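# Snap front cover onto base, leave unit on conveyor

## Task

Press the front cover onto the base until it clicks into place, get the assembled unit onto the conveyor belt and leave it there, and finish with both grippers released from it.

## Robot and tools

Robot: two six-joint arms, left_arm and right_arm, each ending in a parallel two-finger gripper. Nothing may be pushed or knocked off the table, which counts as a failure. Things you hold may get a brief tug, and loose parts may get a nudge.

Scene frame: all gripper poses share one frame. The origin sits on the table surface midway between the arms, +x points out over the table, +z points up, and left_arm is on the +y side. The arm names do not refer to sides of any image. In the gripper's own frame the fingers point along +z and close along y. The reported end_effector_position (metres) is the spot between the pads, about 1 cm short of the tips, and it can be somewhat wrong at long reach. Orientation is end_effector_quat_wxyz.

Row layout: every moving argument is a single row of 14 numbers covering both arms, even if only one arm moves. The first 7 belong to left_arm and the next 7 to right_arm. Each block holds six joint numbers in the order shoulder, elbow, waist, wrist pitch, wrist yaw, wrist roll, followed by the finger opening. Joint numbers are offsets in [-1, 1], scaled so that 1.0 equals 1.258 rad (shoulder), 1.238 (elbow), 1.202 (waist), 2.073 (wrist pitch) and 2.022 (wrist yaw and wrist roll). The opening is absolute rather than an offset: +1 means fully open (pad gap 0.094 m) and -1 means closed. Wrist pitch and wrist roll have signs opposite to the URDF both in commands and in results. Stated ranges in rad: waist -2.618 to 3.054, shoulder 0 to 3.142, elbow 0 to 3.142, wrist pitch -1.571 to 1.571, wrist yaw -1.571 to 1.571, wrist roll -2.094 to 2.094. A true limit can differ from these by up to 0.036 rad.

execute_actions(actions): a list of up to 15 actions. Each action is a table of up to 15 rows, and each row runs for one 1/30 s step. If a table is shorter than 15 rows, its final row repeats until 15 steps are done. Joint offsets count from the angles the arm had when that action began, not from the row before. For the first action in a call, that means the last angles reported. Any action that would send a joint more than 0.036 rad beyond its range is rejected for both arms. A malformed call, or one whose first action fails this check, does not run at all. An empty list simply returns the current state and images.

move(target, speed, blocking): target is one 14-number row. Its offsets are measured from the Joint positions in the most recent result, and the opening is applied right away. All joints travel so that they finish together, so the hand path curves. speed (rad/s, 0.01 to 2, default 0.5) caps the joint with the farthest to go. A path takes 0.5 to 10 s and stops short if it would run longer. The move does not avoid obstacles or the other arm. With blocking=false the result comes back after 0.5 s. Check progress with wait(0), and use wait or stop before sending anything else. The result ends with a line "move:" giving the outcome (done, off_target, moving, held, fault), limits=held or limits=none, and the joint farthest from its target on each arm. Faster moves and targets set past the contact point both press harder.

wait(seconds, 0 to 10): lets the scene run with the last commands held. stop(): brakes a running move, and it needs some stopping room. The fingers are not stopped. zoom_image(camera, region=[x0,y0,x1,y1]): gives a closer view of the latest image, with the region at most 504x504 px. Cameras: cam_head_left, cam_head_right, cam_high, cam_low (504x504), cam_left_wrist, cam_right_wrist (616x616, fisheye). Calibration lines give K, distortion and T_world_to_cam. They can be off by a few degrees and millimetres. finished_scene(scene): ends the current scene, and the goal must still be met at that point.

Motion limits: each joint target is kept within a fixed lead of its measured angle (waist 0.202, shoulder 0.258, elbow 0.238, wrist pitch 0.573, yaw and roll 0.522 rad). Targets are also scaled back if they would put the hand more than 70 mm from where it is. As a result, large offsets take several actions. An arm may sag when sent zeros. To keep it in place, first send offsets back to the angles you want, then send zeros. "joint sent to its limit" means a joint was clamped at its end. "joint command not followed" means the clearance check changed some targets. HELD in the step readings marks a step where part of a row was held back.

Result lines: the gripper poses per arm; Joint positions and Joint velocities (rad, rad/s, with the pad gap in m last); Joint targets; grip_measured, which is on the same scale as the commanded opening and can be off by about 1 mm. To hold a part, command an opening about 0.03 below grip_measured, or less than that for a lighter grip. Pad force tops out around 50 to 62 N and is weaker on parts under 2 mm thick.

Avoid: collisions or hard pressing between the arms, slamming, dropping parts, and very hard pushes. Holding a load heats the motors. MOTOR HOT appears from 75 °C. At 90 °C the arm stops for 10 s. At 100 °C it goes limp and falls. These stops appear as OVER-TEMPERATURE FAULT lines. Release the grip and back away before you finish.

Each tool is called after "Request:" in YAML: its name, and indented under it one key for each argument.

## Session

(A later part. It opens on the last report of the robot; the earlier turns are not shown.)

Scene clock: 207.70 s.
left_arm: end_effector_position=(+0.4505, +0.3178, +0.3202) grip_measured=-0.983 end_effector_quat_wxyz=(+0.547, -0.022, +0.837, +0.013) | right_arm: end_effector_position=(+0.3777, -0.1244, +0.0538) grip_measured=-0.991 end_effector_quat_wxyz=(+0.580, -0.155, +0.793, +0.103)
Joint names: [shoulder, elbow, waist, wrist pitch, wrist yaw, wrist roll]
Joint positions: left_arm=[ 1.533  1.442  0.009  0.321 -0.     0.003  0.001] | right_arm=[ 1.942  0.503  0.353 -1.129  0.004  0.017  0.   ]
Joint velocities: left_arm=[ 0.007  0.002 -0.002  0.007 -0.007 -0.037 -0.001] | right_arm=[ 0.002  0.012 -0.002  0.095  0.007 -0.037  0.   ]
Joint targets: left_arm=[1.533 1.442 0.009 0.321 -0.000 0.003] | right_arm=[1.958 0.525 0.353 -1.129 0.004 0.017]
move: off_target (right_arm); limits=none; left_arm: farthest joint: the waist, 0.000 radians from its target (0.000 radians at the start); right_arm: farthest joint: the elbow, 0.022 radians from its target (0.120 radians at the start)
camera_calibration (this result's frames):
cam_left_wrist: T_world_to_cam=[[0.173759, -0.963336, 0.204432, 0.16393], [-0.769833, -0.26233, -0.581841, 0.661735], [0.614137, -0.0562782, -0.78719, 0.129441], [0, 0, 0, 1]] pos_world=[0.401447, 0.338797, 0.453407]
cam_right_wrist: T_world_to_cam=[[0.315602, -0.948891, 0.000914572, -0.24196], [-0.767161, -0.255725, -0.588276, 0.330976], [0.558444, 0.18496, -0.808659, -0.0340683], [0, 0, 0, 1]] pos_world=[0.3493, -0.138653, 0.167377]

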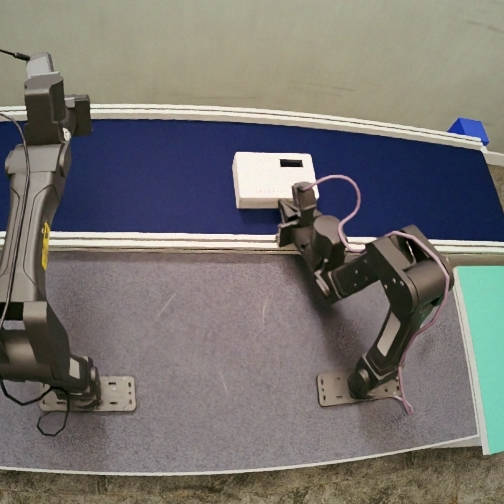

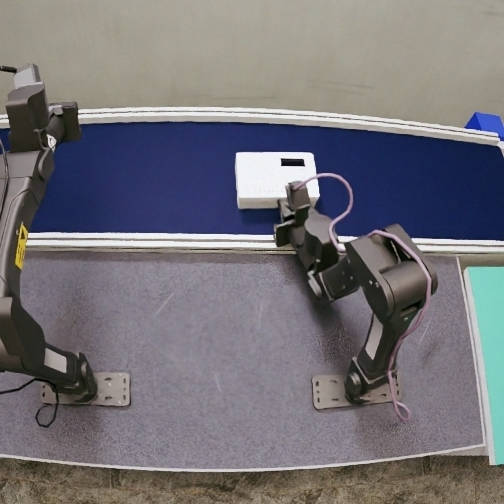

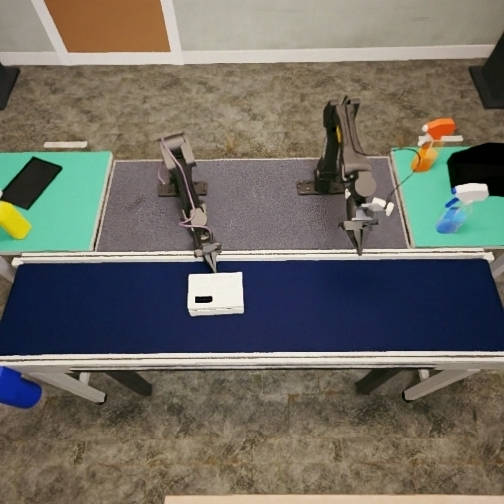

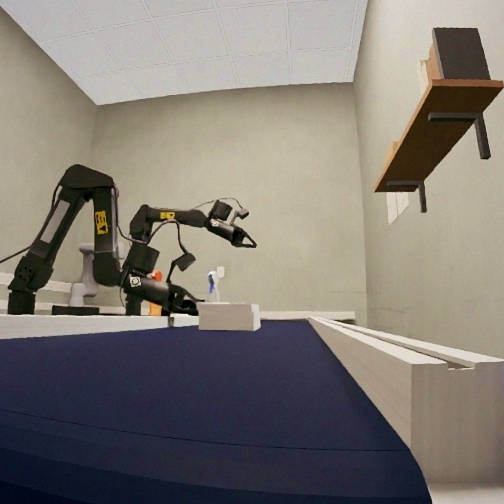

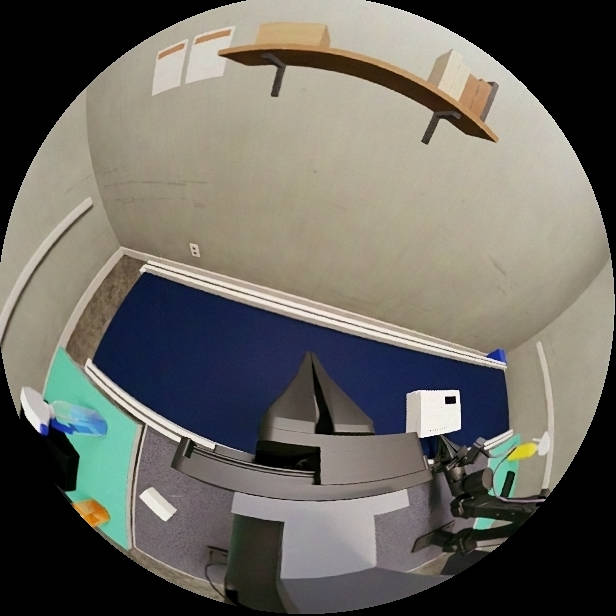

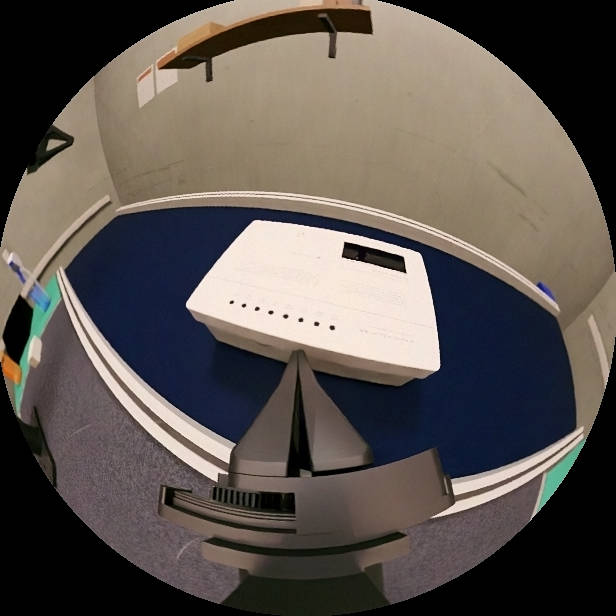

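Tip is pushing on the cover edge; lower it 1 cm, advance.

Request:
move:
  target: [0,0,0,0,0,0,-1,0,0,0,0.03,0,0,-1]
  speed: 0.1

Request:
move:
  target: [0,0,0,0,0,0,-1,0.04,0.055,0,0,0,0,-1]
  speed: 0.08

Request:
move:
  target: [0,0,0,0,0,0,-1,0,0,0,-0.055,0,0,-1]
  speed: 0.06

Request:
zoom_image:
  camera: "cam_low"
  region: [160,270,280,350]

Scene clock: 218.40 s.
left_arm: end_effector_position=(+0.4505, +0.3178, +0.3202) grip_measured=-0.983 end_effector_quat_wxyz=(+0.547, -0.022, +0.837, +0.013) | right_arm: end_effector_position=(+0.3744, -0.1257, +0.0434) grip_measured=-0.991 end_effector_quat_wxyz=(+0.563, -0.158, +0.805, +0.100)
Joint names: [shoulder, elbow, waist, wrist pitch, wrist yaw, wrist roll]
Joint positions: left_arm=[ 1.533  1.442  0.009  0.321 -0.     0.003  0.001] | right_arm=[ 1.942  0.503  0.353 -1.085  0.004  0.017  0.   ]
Joint velocities: left_arm=[ 0.002  0.007 -0.007  0.037  0.007  0.081  0.001] | right_arm=[-0.017 -0.007 -0.022  0.081  0.051  0.11   0.   ]
Joint targets: left_arm=[1.533 1.442 0.009 0.321 -0.000 0.003] | right_arm=[1.942 0.503 0.353 -1.067 0.004 0.017]
move: done; limits=none; left_arm: farthest joint: the waist, 0.000 radians from its target (0.000 radians at the start); right_arm: farthest joint: the wrist pitch, 0.018 radians from its target (0.062 radians at the start)
camera_calibration (this result's frames):
cam_left_wrist: T_world_to_cam=[[0.173759, -0.963336, 0.204432, 0.16393], [-0.769833, -0.26233, -0.581841, 0.661735], [0.614137, -0.0562782, -0.78719, 0.129441], [0, 0, 0, 1]] pos_world=[0.401447, 0.338797, 0.453407]
cam_right_wrist: T_world_to_cam=[[0.315688, -0.948858, 0.00322929, -0.242266], [-0.790654, -0.264931, -0.551976, 0.32802], [0.524602, 0.171699, -0.833854, -0.0282683], [0, 0, 0, 1]] pos_world=[0.35066, -0.13812, 0.15827]

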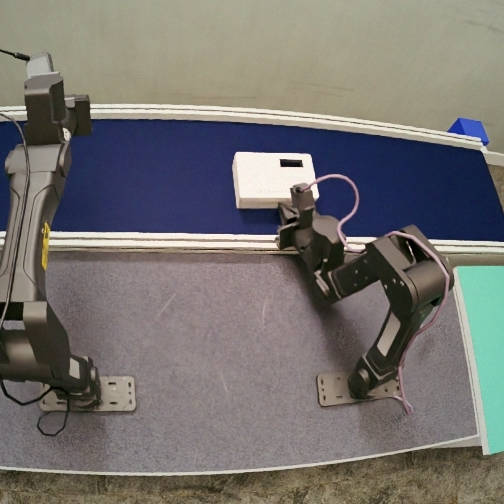

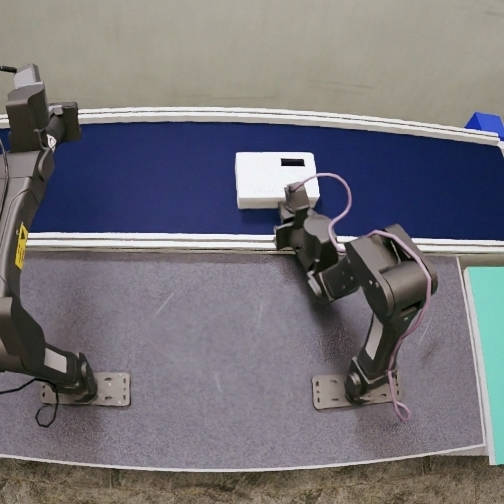

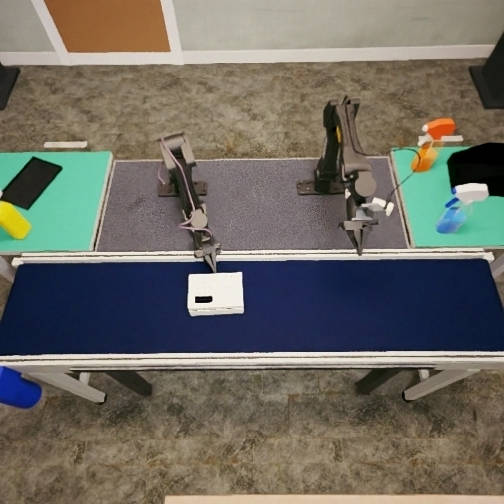

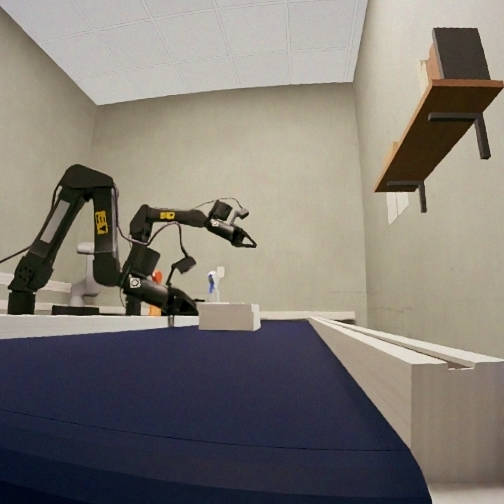

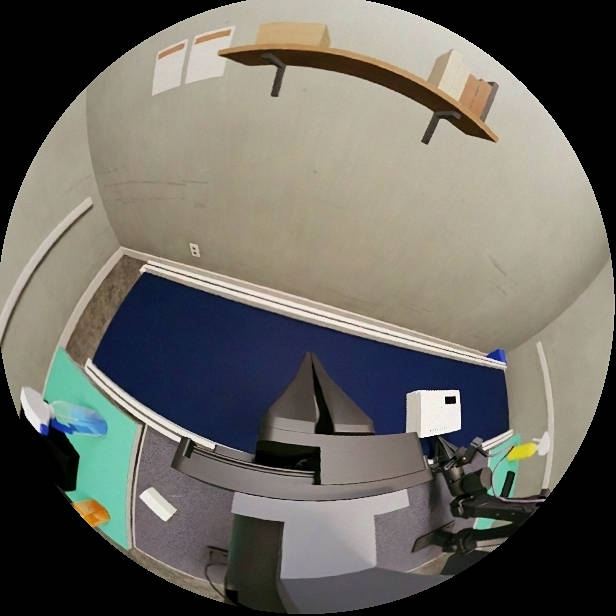

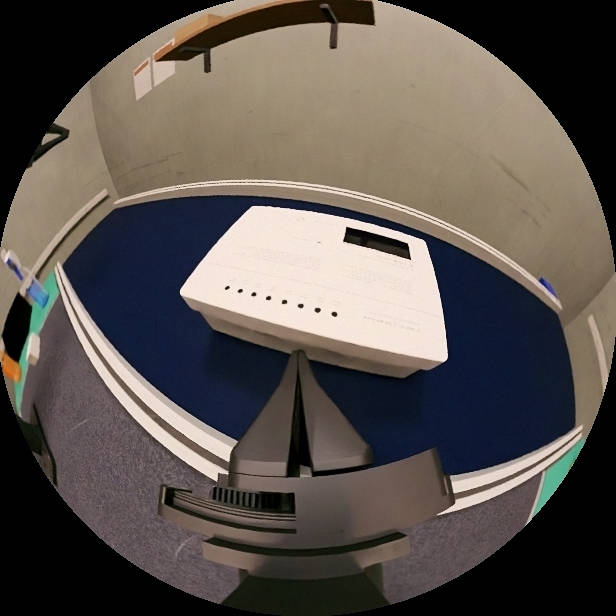

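Scene clock: 219.57 s.
left_arm: end_effector_position=(+0.4505, +0.3178, +0.3202) grip_measured=-0.983 end_effector_quat_wxyz=(+0.547, -0.022, +0.837, +0.013) | right_arm: end_effector_position=(+0.3857, -0.1213, +0.0439) grip_measured=-0.991 end_effector_quat_wxyz=(+0.568, -0.157, +0.802, +0.101)
Joint names: [shoulder, elbow, waist, wrist pitch, wrist yaw, wrist roll]
Joint positions: left_arm=[ 1.533  1.442  0.009  0.321 -0.     0.003  0.001] | right_arm=[ 1.976  0.549  0.353 -1.085  0.004  0.017  0.   ]
Joint velocities: left_arm=[-0.012 -0.002 -0.007 -0.022 -0.007 -0.007  0.   ] | right_arm=[ 0.002  0.007 -0.002 -0.022 -0.007  0.051  0.   ]
Joint targets: left_arm=[1.533 1.442 0.009 0.321 -0.000 0.003] | right_arm=[1.992 0.571 0.353 -1.085 0.004 0.017]
move: off_target (right_arm); limits=none; left_arm: farthest joint: the waist, 0.000 radians from its target (0.000 radians at the start); right_arm: farthest joint: the elbow, 0.022 radians from its target (0.068 radians at the start)
camera_calibration (this result's frames):
cam_left_wrist: T_world_to_cam=[[0.173759, -0.963336, 0.204432, 0.16393], [-0.769833, -0.26233, -0.581841, 0.661735], [0.614137, -0.0562782, -0.78719, 0.129441], [0, 0, 0, 1]] pos_world=[0.401447, 0.338797, 0.453407]
cam_right_wrist: T_world_to_cam=[[0.315655, -0.94887, 0.00261113, -0.241594], [-0.784522, -0.262529, -0.561786, 0.336745], [0.533747, 0.175282, -0.827279, -0.0379954], [0, 0, 0, 1]] pos_world=[0.360725, -0.134176, 0.158377]

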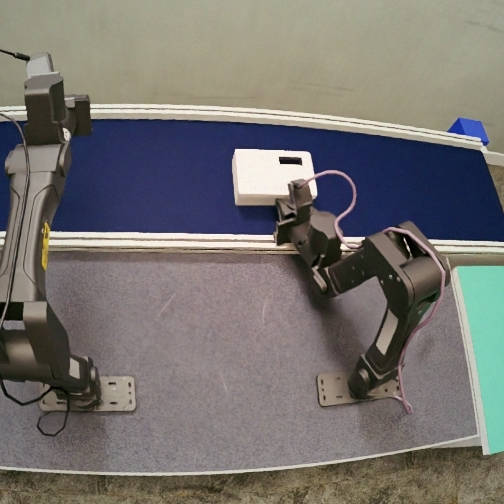

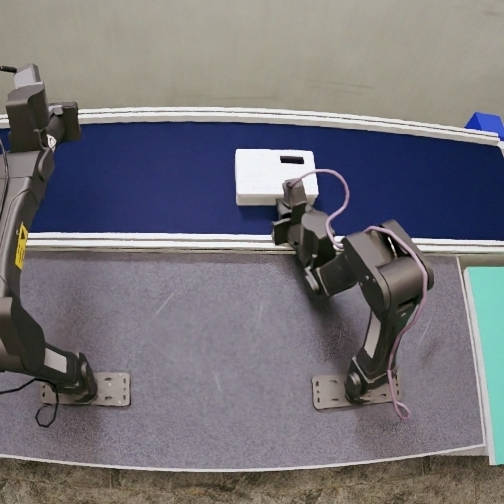

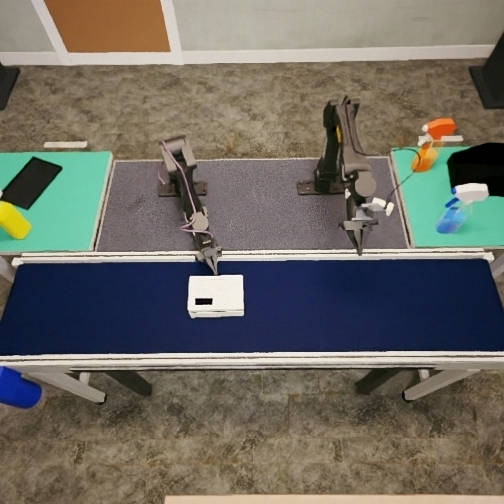

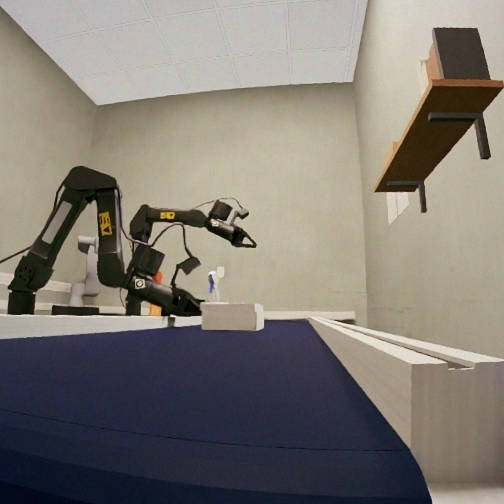

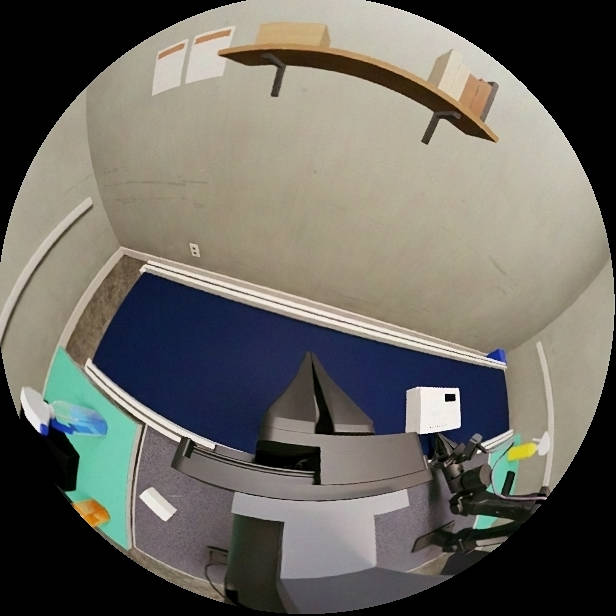

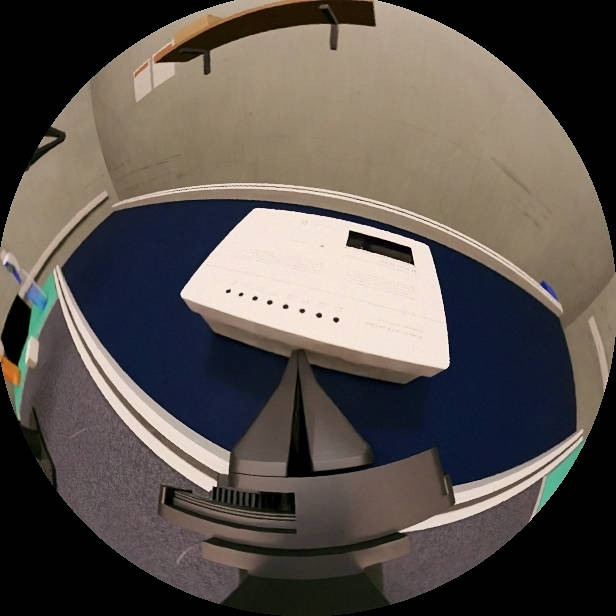

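Scene clock: 221.83 s.
left_arm: end_effector_position=(+0.4505, +0.3178, +0.3202) grip_measured=-0.983 end_effector_quat_wxyz=(+0.547, -0.022, +0.837, +0.013) | right_arm: end_effector_position=(+0.3927, -0.1185, +0.0689) grip_measured=-0.991 end_effector_quat_wxyz=(+0.609, -0.151, +0.771, +0.108)
Joint names: [shoulder, elbow, waist, wrist pitch, wrist yaw, wrist roll]
Joint positions: left_arm=[ 1.533  1.442  0.009  0.321 -0.     0.003  0.001] | right_arm=[ 1.976  0.549  0.353 -1.19   0.004  0.017  0.   ]
Joint velocities: left_arm=[ 0.022 -0.007 -0.017  0.007 -0.037 -0.037  0.   ] | right_arm=[ 0.007 -0.007  0.002 -0.022 -0.095  0.022  0.001]
Joint targets: left_arm=[1.533 1.442 0.009 0.321 -0.000 0.003] | right_arm=[1.976 0.549 0.353 -1.199 0.004 0.017]
move: done; limits=none; left_arm: farthest joint: the waist, 0.000 radians from its target (0.000 radians at the start); right_arm: farthest joint: the wrist pitch, 0.009 radians from its target (0.114 radians at the start)
camera_calibration (this result's frames):
cam_left_wrist: T_world_to_cam=[[0.173759, -0.963336, 0.204432, 0.16393], [-0.769833, -0.26233, -0.581841, 0.661735], [0.614137, -0.0562782, -0.78719, 0.129441], [0, 0, 0, 1]] pos_world=[0.401447, 0.338797, 0.453407]
cam_right_wrist: T_world_to_cam=[[0.31567, -0.948865, -0.0028985, -0.240893], [-0.725293, -0.239319, -0.645505, 0.342281], [0.611804, 0.205869, -0.76375, -0.0528637], [0, 0, 0, 1]] pos_world=[0.356638, -0.135777, 0.179871]

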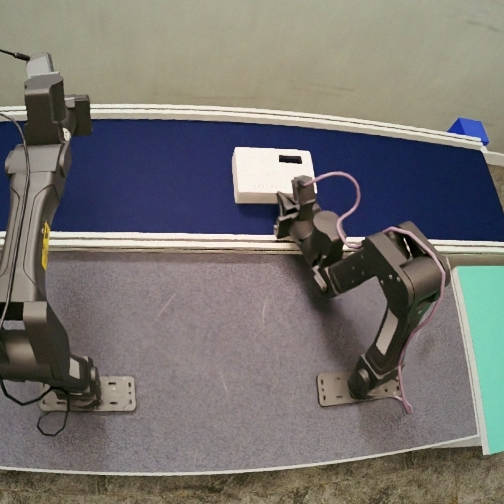

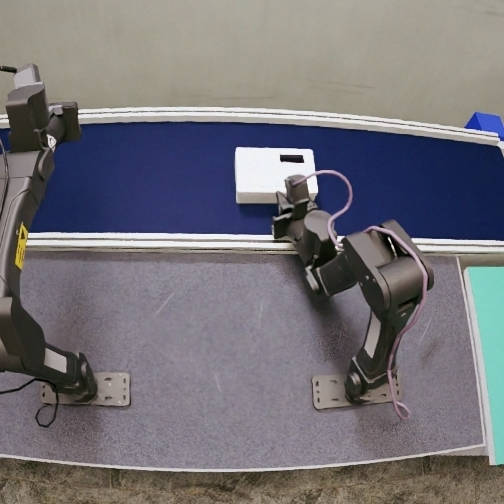

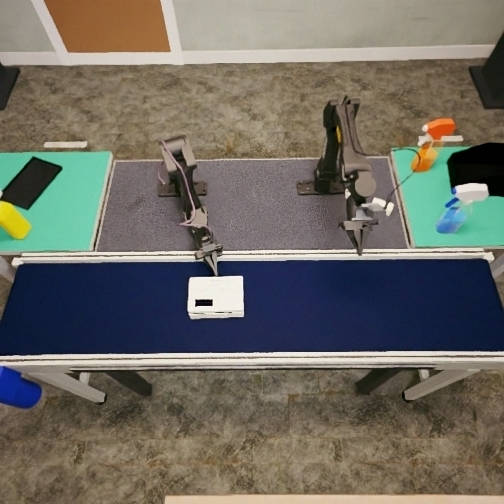

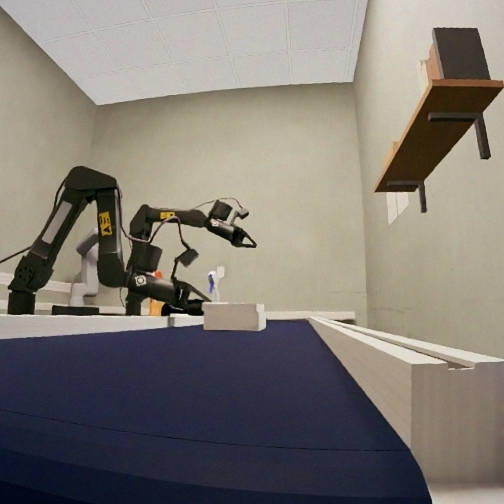

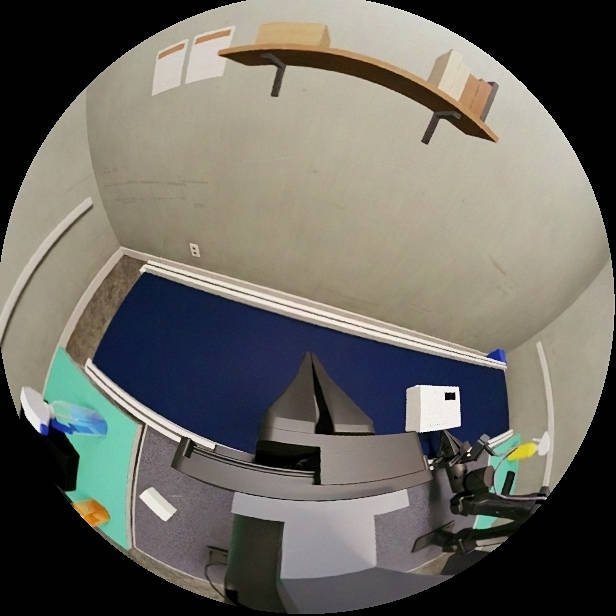

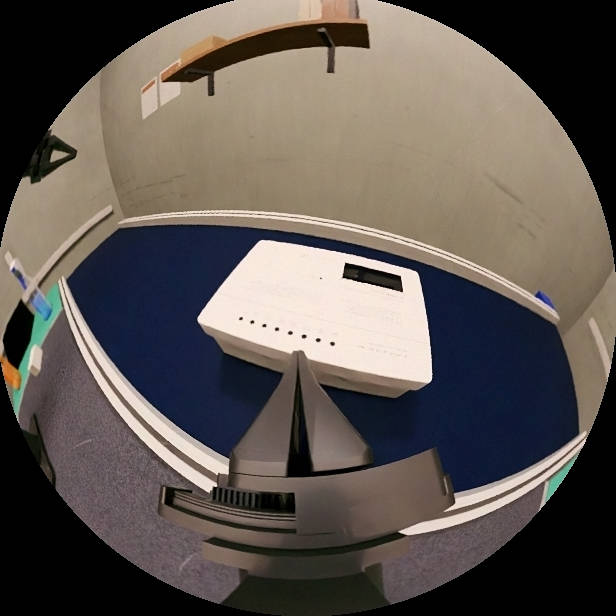

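Region (160, 270, 280, 350) of cam_low's 504x504 image, scaled by 4.200, with more detail than that image has.

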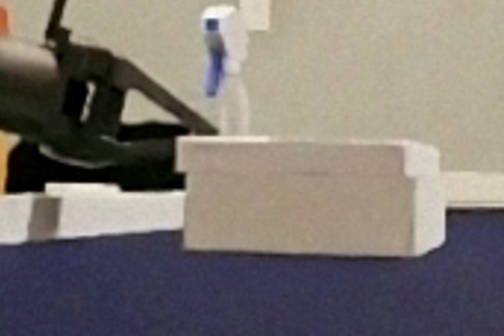

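Request:
move:
  target: [0,0,0,0,0,0,-1,0,0,0,0.088,0,0,-1]
  speed: 0.12

Request:
move:
  target: [0,0,0,0,0,0,-1,0.045,0.062,0,0,0,0,-1]
  speed: 0.08

Request:
move:
  target: [0,0,0,0,0,0,-1,0,0,0,-0.06,0,0,-1]
  speed: 0.06

Request:
zoom_image:
  camera: "cam_low"
  region: [160,270,280,350]

Scene clock: 231.07 s.
left_arm: end_effector_position=(+0.4505, +0.3178, +0.3202) grip_measured=-0.983 end_effector_quat_wxyz=(+0.547, -0.022, +0.837, +0.013) | right_arm: end_effector_position=(+0.3847, -0.1216, +0.0409) grip_measured=-0.991 end_effector_quat_wxyz=(+0.562, -0.158, +0.806, +0.100)
Joint names: [shoulder, elbow, waist, wrist pitch, wrist yaw, wrist roll]
Joint positions: left_arm=[ 1.533  1.442  0.009  0.321 -0.     0.003  0.001] | right_arm=[ 1.976  0.549  0.353 -1.072  0.004  0.016  0.   ]
Joint velocities: left_arm=[ 0.017 -0.012 -0.002 -0.007 -0.095  0.022 -0.001] | right_arm=[ 0.007 -0.012 -0.007  0.022  0.066 -0.007  0.   ]
Joint targets: left_arm=[1.533 1.442 0.009 0.321 -0.000 0.003] | right_arm=[1.976 0.549 0.353 -1.008 0.004 0.017]
move: off_target (right_arm); limits=none; left_arm: farthest joint: the waist, 0.000 radians from its target (0.000 radians at the start); right_arm: farthest joint: the wrist pitch, 0.065 radians from its target (0.183 radians at the start)
camera_calibration (this result's frames):
cam_left_wrist: T_world_to_cam=[[0.173759, -0.963336, 0.204432, 0.16393], [-0.769833, -0.26233, -0.581841, 0.661735], [0.614137, -0.0562782, -0.78719, 0.129441], [0, 0, 0, 1]] pos_world=[0.401447, 0.338797, 0.453407]
cam_right_wrist: T_world_to_cam=[[0.315439, -0.948942, 0.00255455, -0.241566], [-0.791258, -0.264507, -0.551313, 0.33613], [0.52384, 0.171884, -0.834295, -0.0361421], [0, 0, 0, 1]] pos_world=[0.361098, -0.134111, 0.155777]

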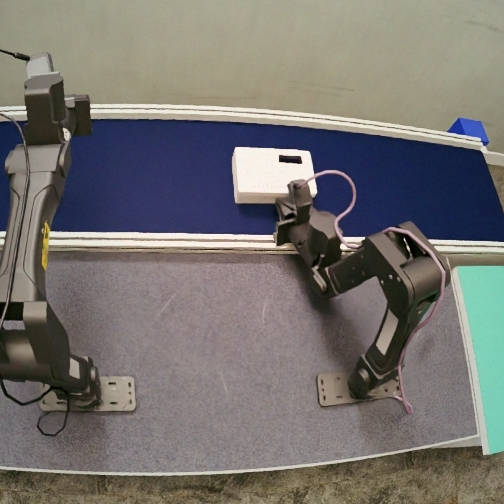

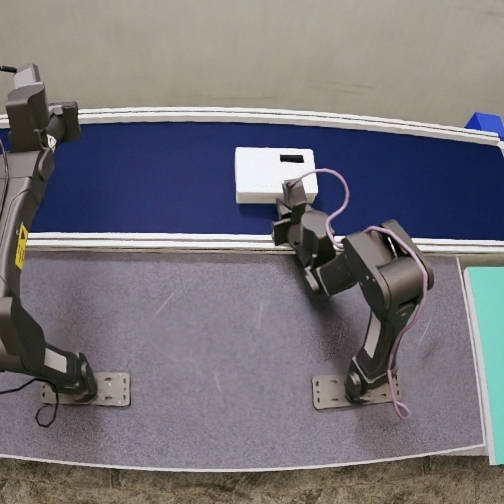

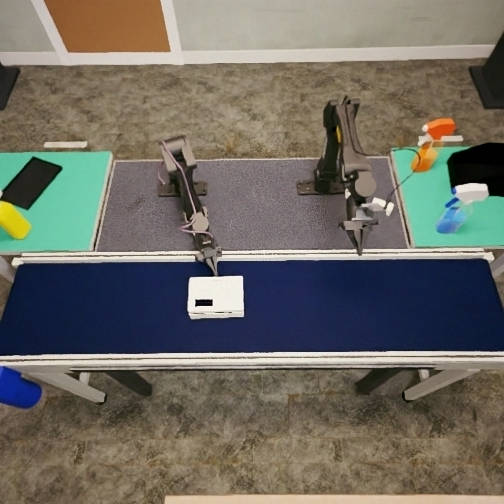

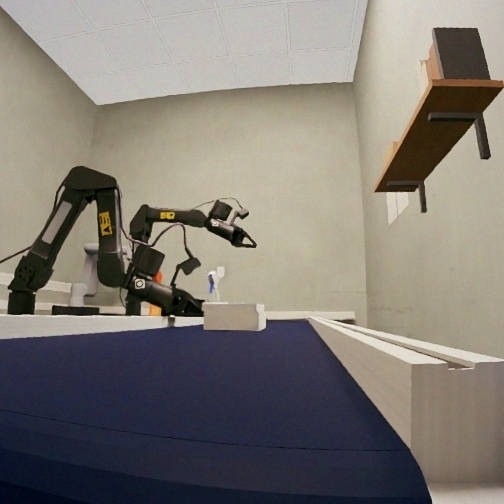

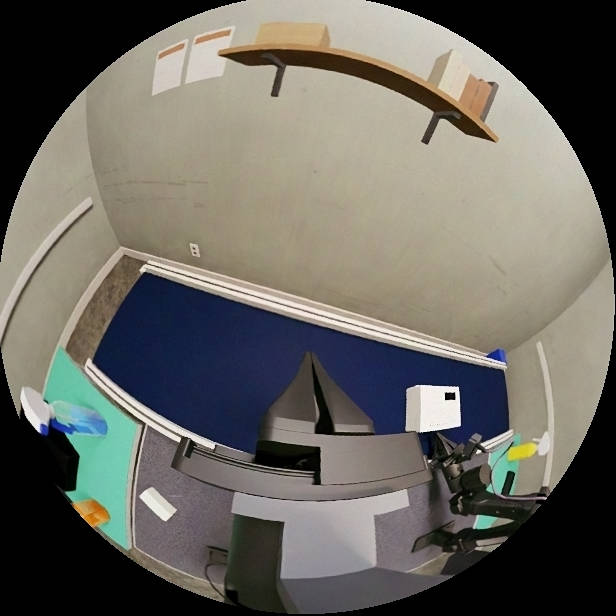

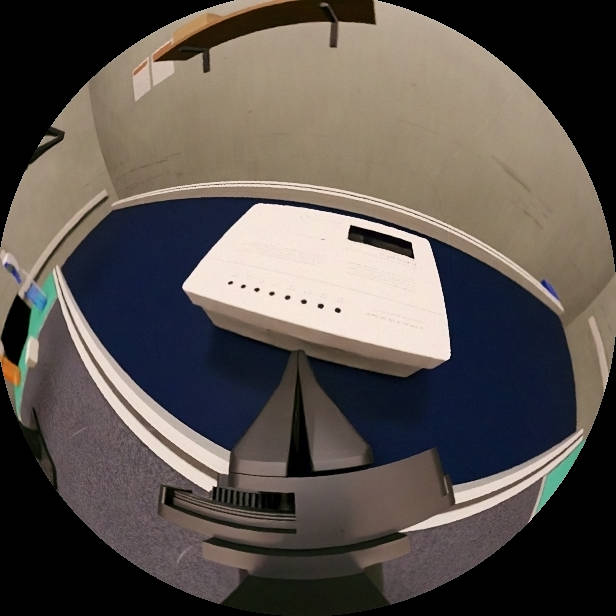

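Scene clock: 232.33 s.
left_arm: end_effector_position=(+0.4505, +0.3178, +0.3202) grip_measured=-0.983 end_effector_quat_wxyz=(+0.547, -0.022, +0.837, +0.013) | right_arm: end_effector_position=(+0.3978, -0.1165, +0.0408) grip_measured=-0.991 end_effector_quat_wxyz=(+0.568, -0.157, +0.801, +0.101)
Joint names: [shoulder, elbow, waist, wrist pitch, wrist yaw, wrist roll]
Joint positions: left_arm=[ 1.533  1.442  0.009  0.321 -0.     0.003  0.001] | right_arm=[ 2.019  0.603  0.353 -1.075  0.004  0.016  0.   ]
Joint velocities: left_arm=[-0.022  0.017 -0.002  0.037 -0.022 -0.022 -0.   ] | right_arm=[ 0.002 -0.007  0.012 -0.022 -0.007  0.066  0.   ]
Joint targets: left_arm=[1.533 1.442 0.009 0.321 -0.000 0.003] | right_arm=[2.033 0.626 0.353 -1.072 0.004 0.016]
move: off_target (right_arm); limits=none; left_arm: farthest joint: the waist, 0.000 radians from its target (0.000 radians at the start); right_arm: farthest joint: the elbow, 0.023 radians from its target (0.076 radians at the start)
camera_calibration (this result's frames):
cam_left_wrist: T_world_to_cam=[[0.173759, -0.963336, 0.204432, 0.16393], [-0.769833, -0.26233, -0.581841, 0.661735], [0.614137, -0.0562782, -0.78719, 0.129441], [0, 0, 0, 1]] pos_world=[0.401447, 0.338797, 0.453407]
cam_right_wrist: T_world_to_cam=[[0.31541, -0.948954, 0.00179303, -0.240785], [-0.783736, -0.26156, -0.563333, 0.34562], [0.535046, 0.176275, -0.826228, -0.0482856], [0, 0, 0, 1]] pos_world=[0.372656, -0.129582, 0.155236]

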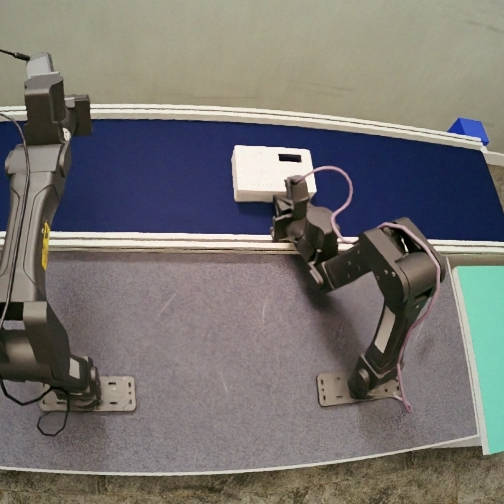

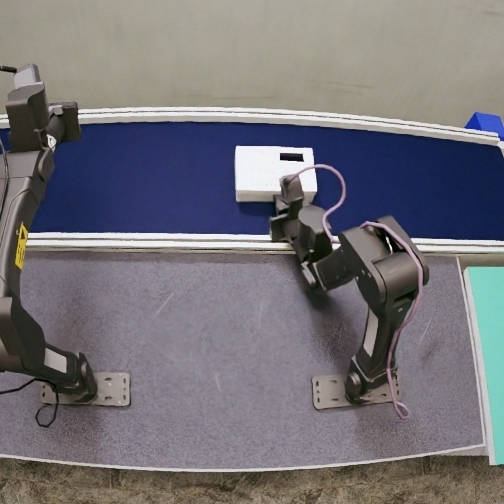

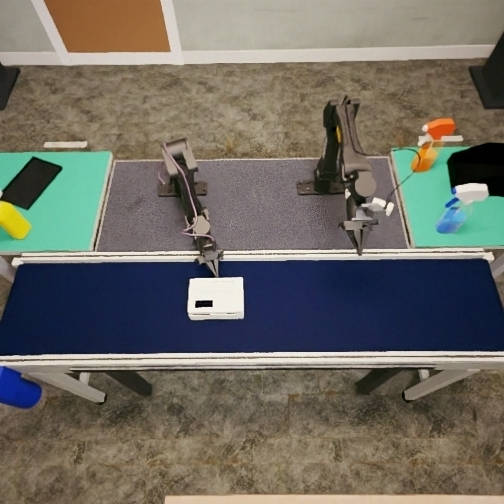

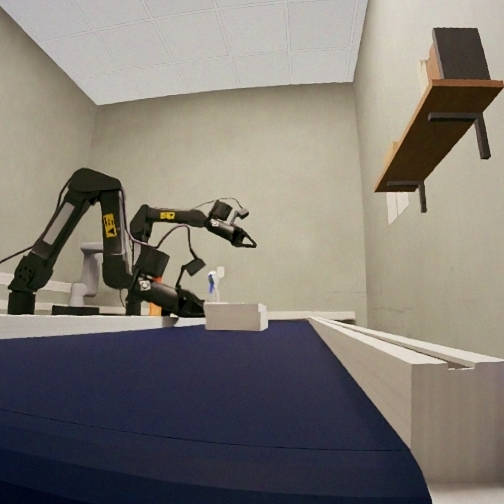

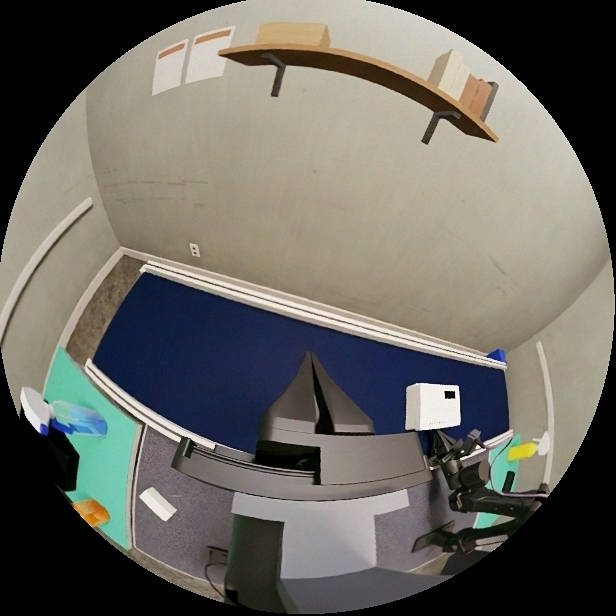

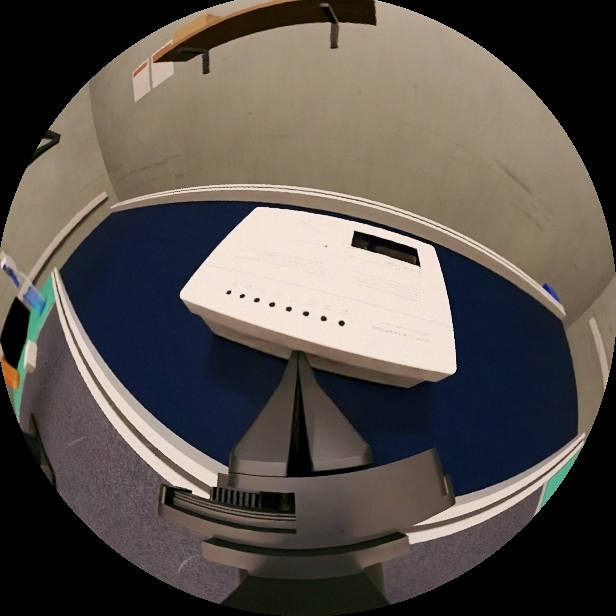

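Scene clock: 234.80 s.
left_arm: end_effector_position=(+0.4505, +0.3178, +0.3202) grip_measured=-0.983 end_effector_quat_wxyz=(+0.547, -0.022, +0.837, +0.013) | right_arm: end_effector_position=(+0.4053, -0.1136, +0.0684) grip_measured=-0.991 end_effector_quat_wxyz=(+0.614, -0.150, +0.767, +0.109)
Joint names: [shoulder, elbow, waist, wrist pitch, wrist yaw, wrist roll]
Joint positions: left_arm=[ 1.533  1.442  0.009  0.321 -0.     0.003  0.001] | right_arm=[ 2.019  0.603  0.353 -1.191  0.004  0.016  0.   ]
Joint velocities: left_arm=[ 0.017  0.007  0.012 -0.037  0.007 -0.022  0.   ] | right_arm=[-0.007 -0.012  0.017  0.007  0.051 -0.037 -0.001]
Joint targets: left_arm=[1.533 1.442 0.009 0.321 -0.000 0.003] | right_arm=[2.019 0.603 0.353 -1.200 0.004 0.016]
move: done; limits=none; left_arm: farthest joint: the waist, 0.000 radians from its target (0.000 radians at the start); right_arm: farthest joint: the wrist pitch, 0.008 radians from its target (0.124 radians at the start)
camera_calibration (this result's frames):
cam_left_wrist: T_world_to_cam=[[0.173759, -0.963336, 0.204432, 0.16393], [-0.769833, -0.26233, -0.581841, 0.661735], [0.614137, -0.0562782, -0.78719, 0.129441], [0, 0, 0, 1]] pos_world=[0.401447, 0.338797, 0.453407]
cam_right_wrist: T_world_to_cam=[[0.315545, -0.948901, -0.00429928, -0.240043], [-0.717886, -0.235756, -0.655025, 0.350365], [0.62054, 0.209777, -0.755595, -0.0656348], [0, 0, 0, 1]] pos_world=[0.367996, -0.131408, 0.178873]

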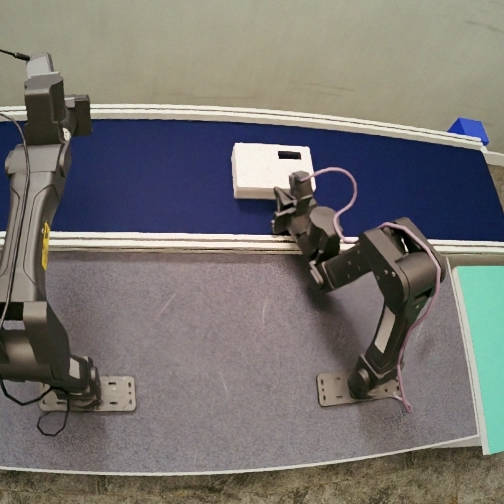

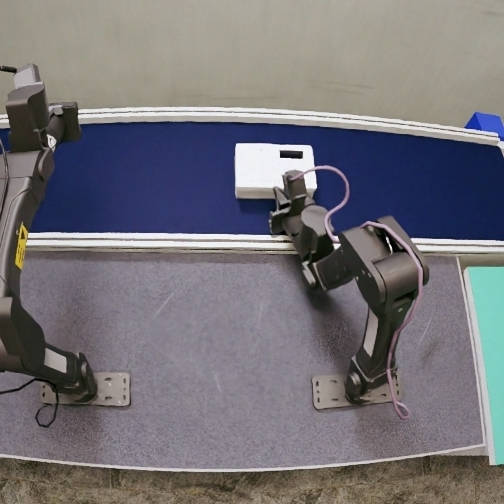

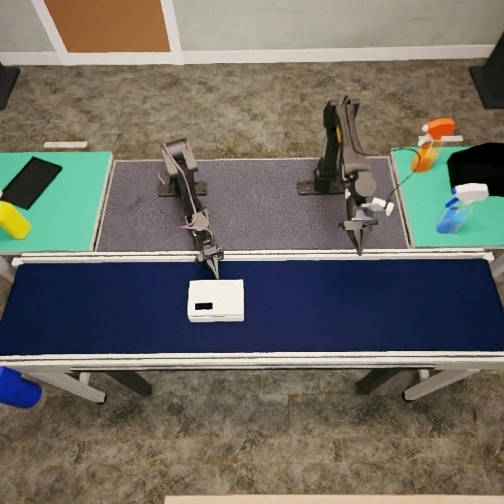

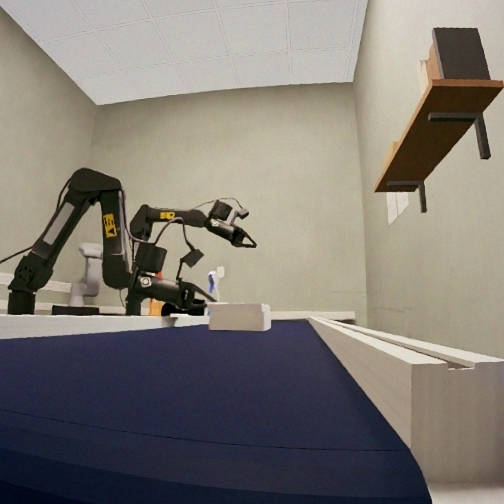

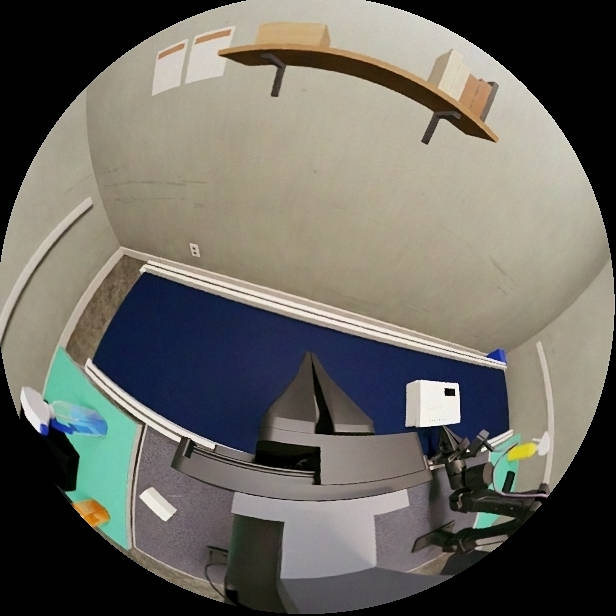

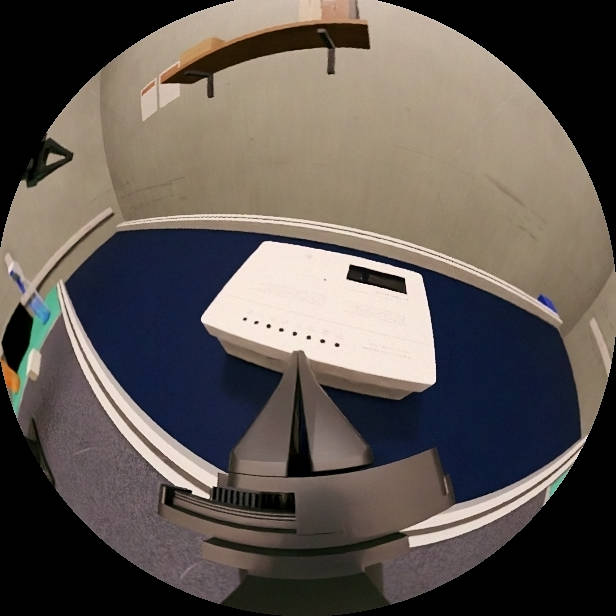

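Region (160, 270, 280, 350) of cam_low's 504x504 image, scaled by 4.200, with more detail than that image has.

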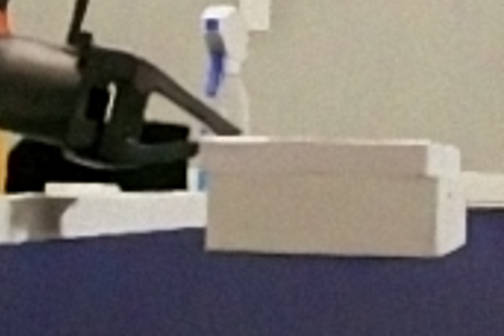

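Request:
zoom_image:
  camera: "cam_right_wrist"
  region: [190,225,450,410]

Request:
zoom_image:
  camera: "cam_high"
  region: [175,265,255,330]

Region (190, 225, 450, 410) of cam_right_wrist's 616x616 image, scaled by 1.938, with more detail than that image has; it fills the top 359 rows of this view, and the rest is white.

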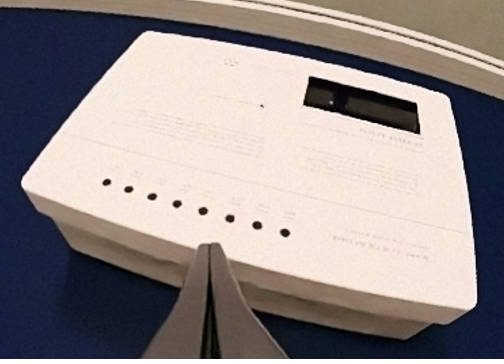

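Region (175, 265, 255, 330) of cam_high's 504x504 image, scaled by 6.300, with more detail than that image has; it fills the top 410 rows of this view, and the rest is white.

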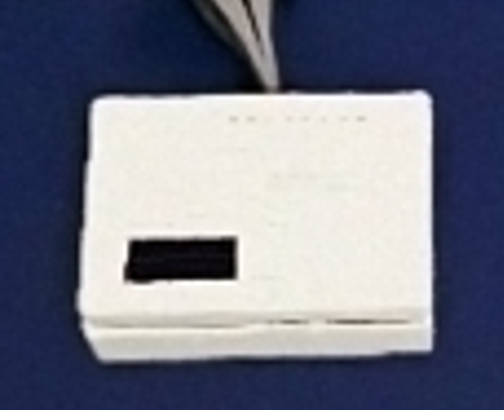

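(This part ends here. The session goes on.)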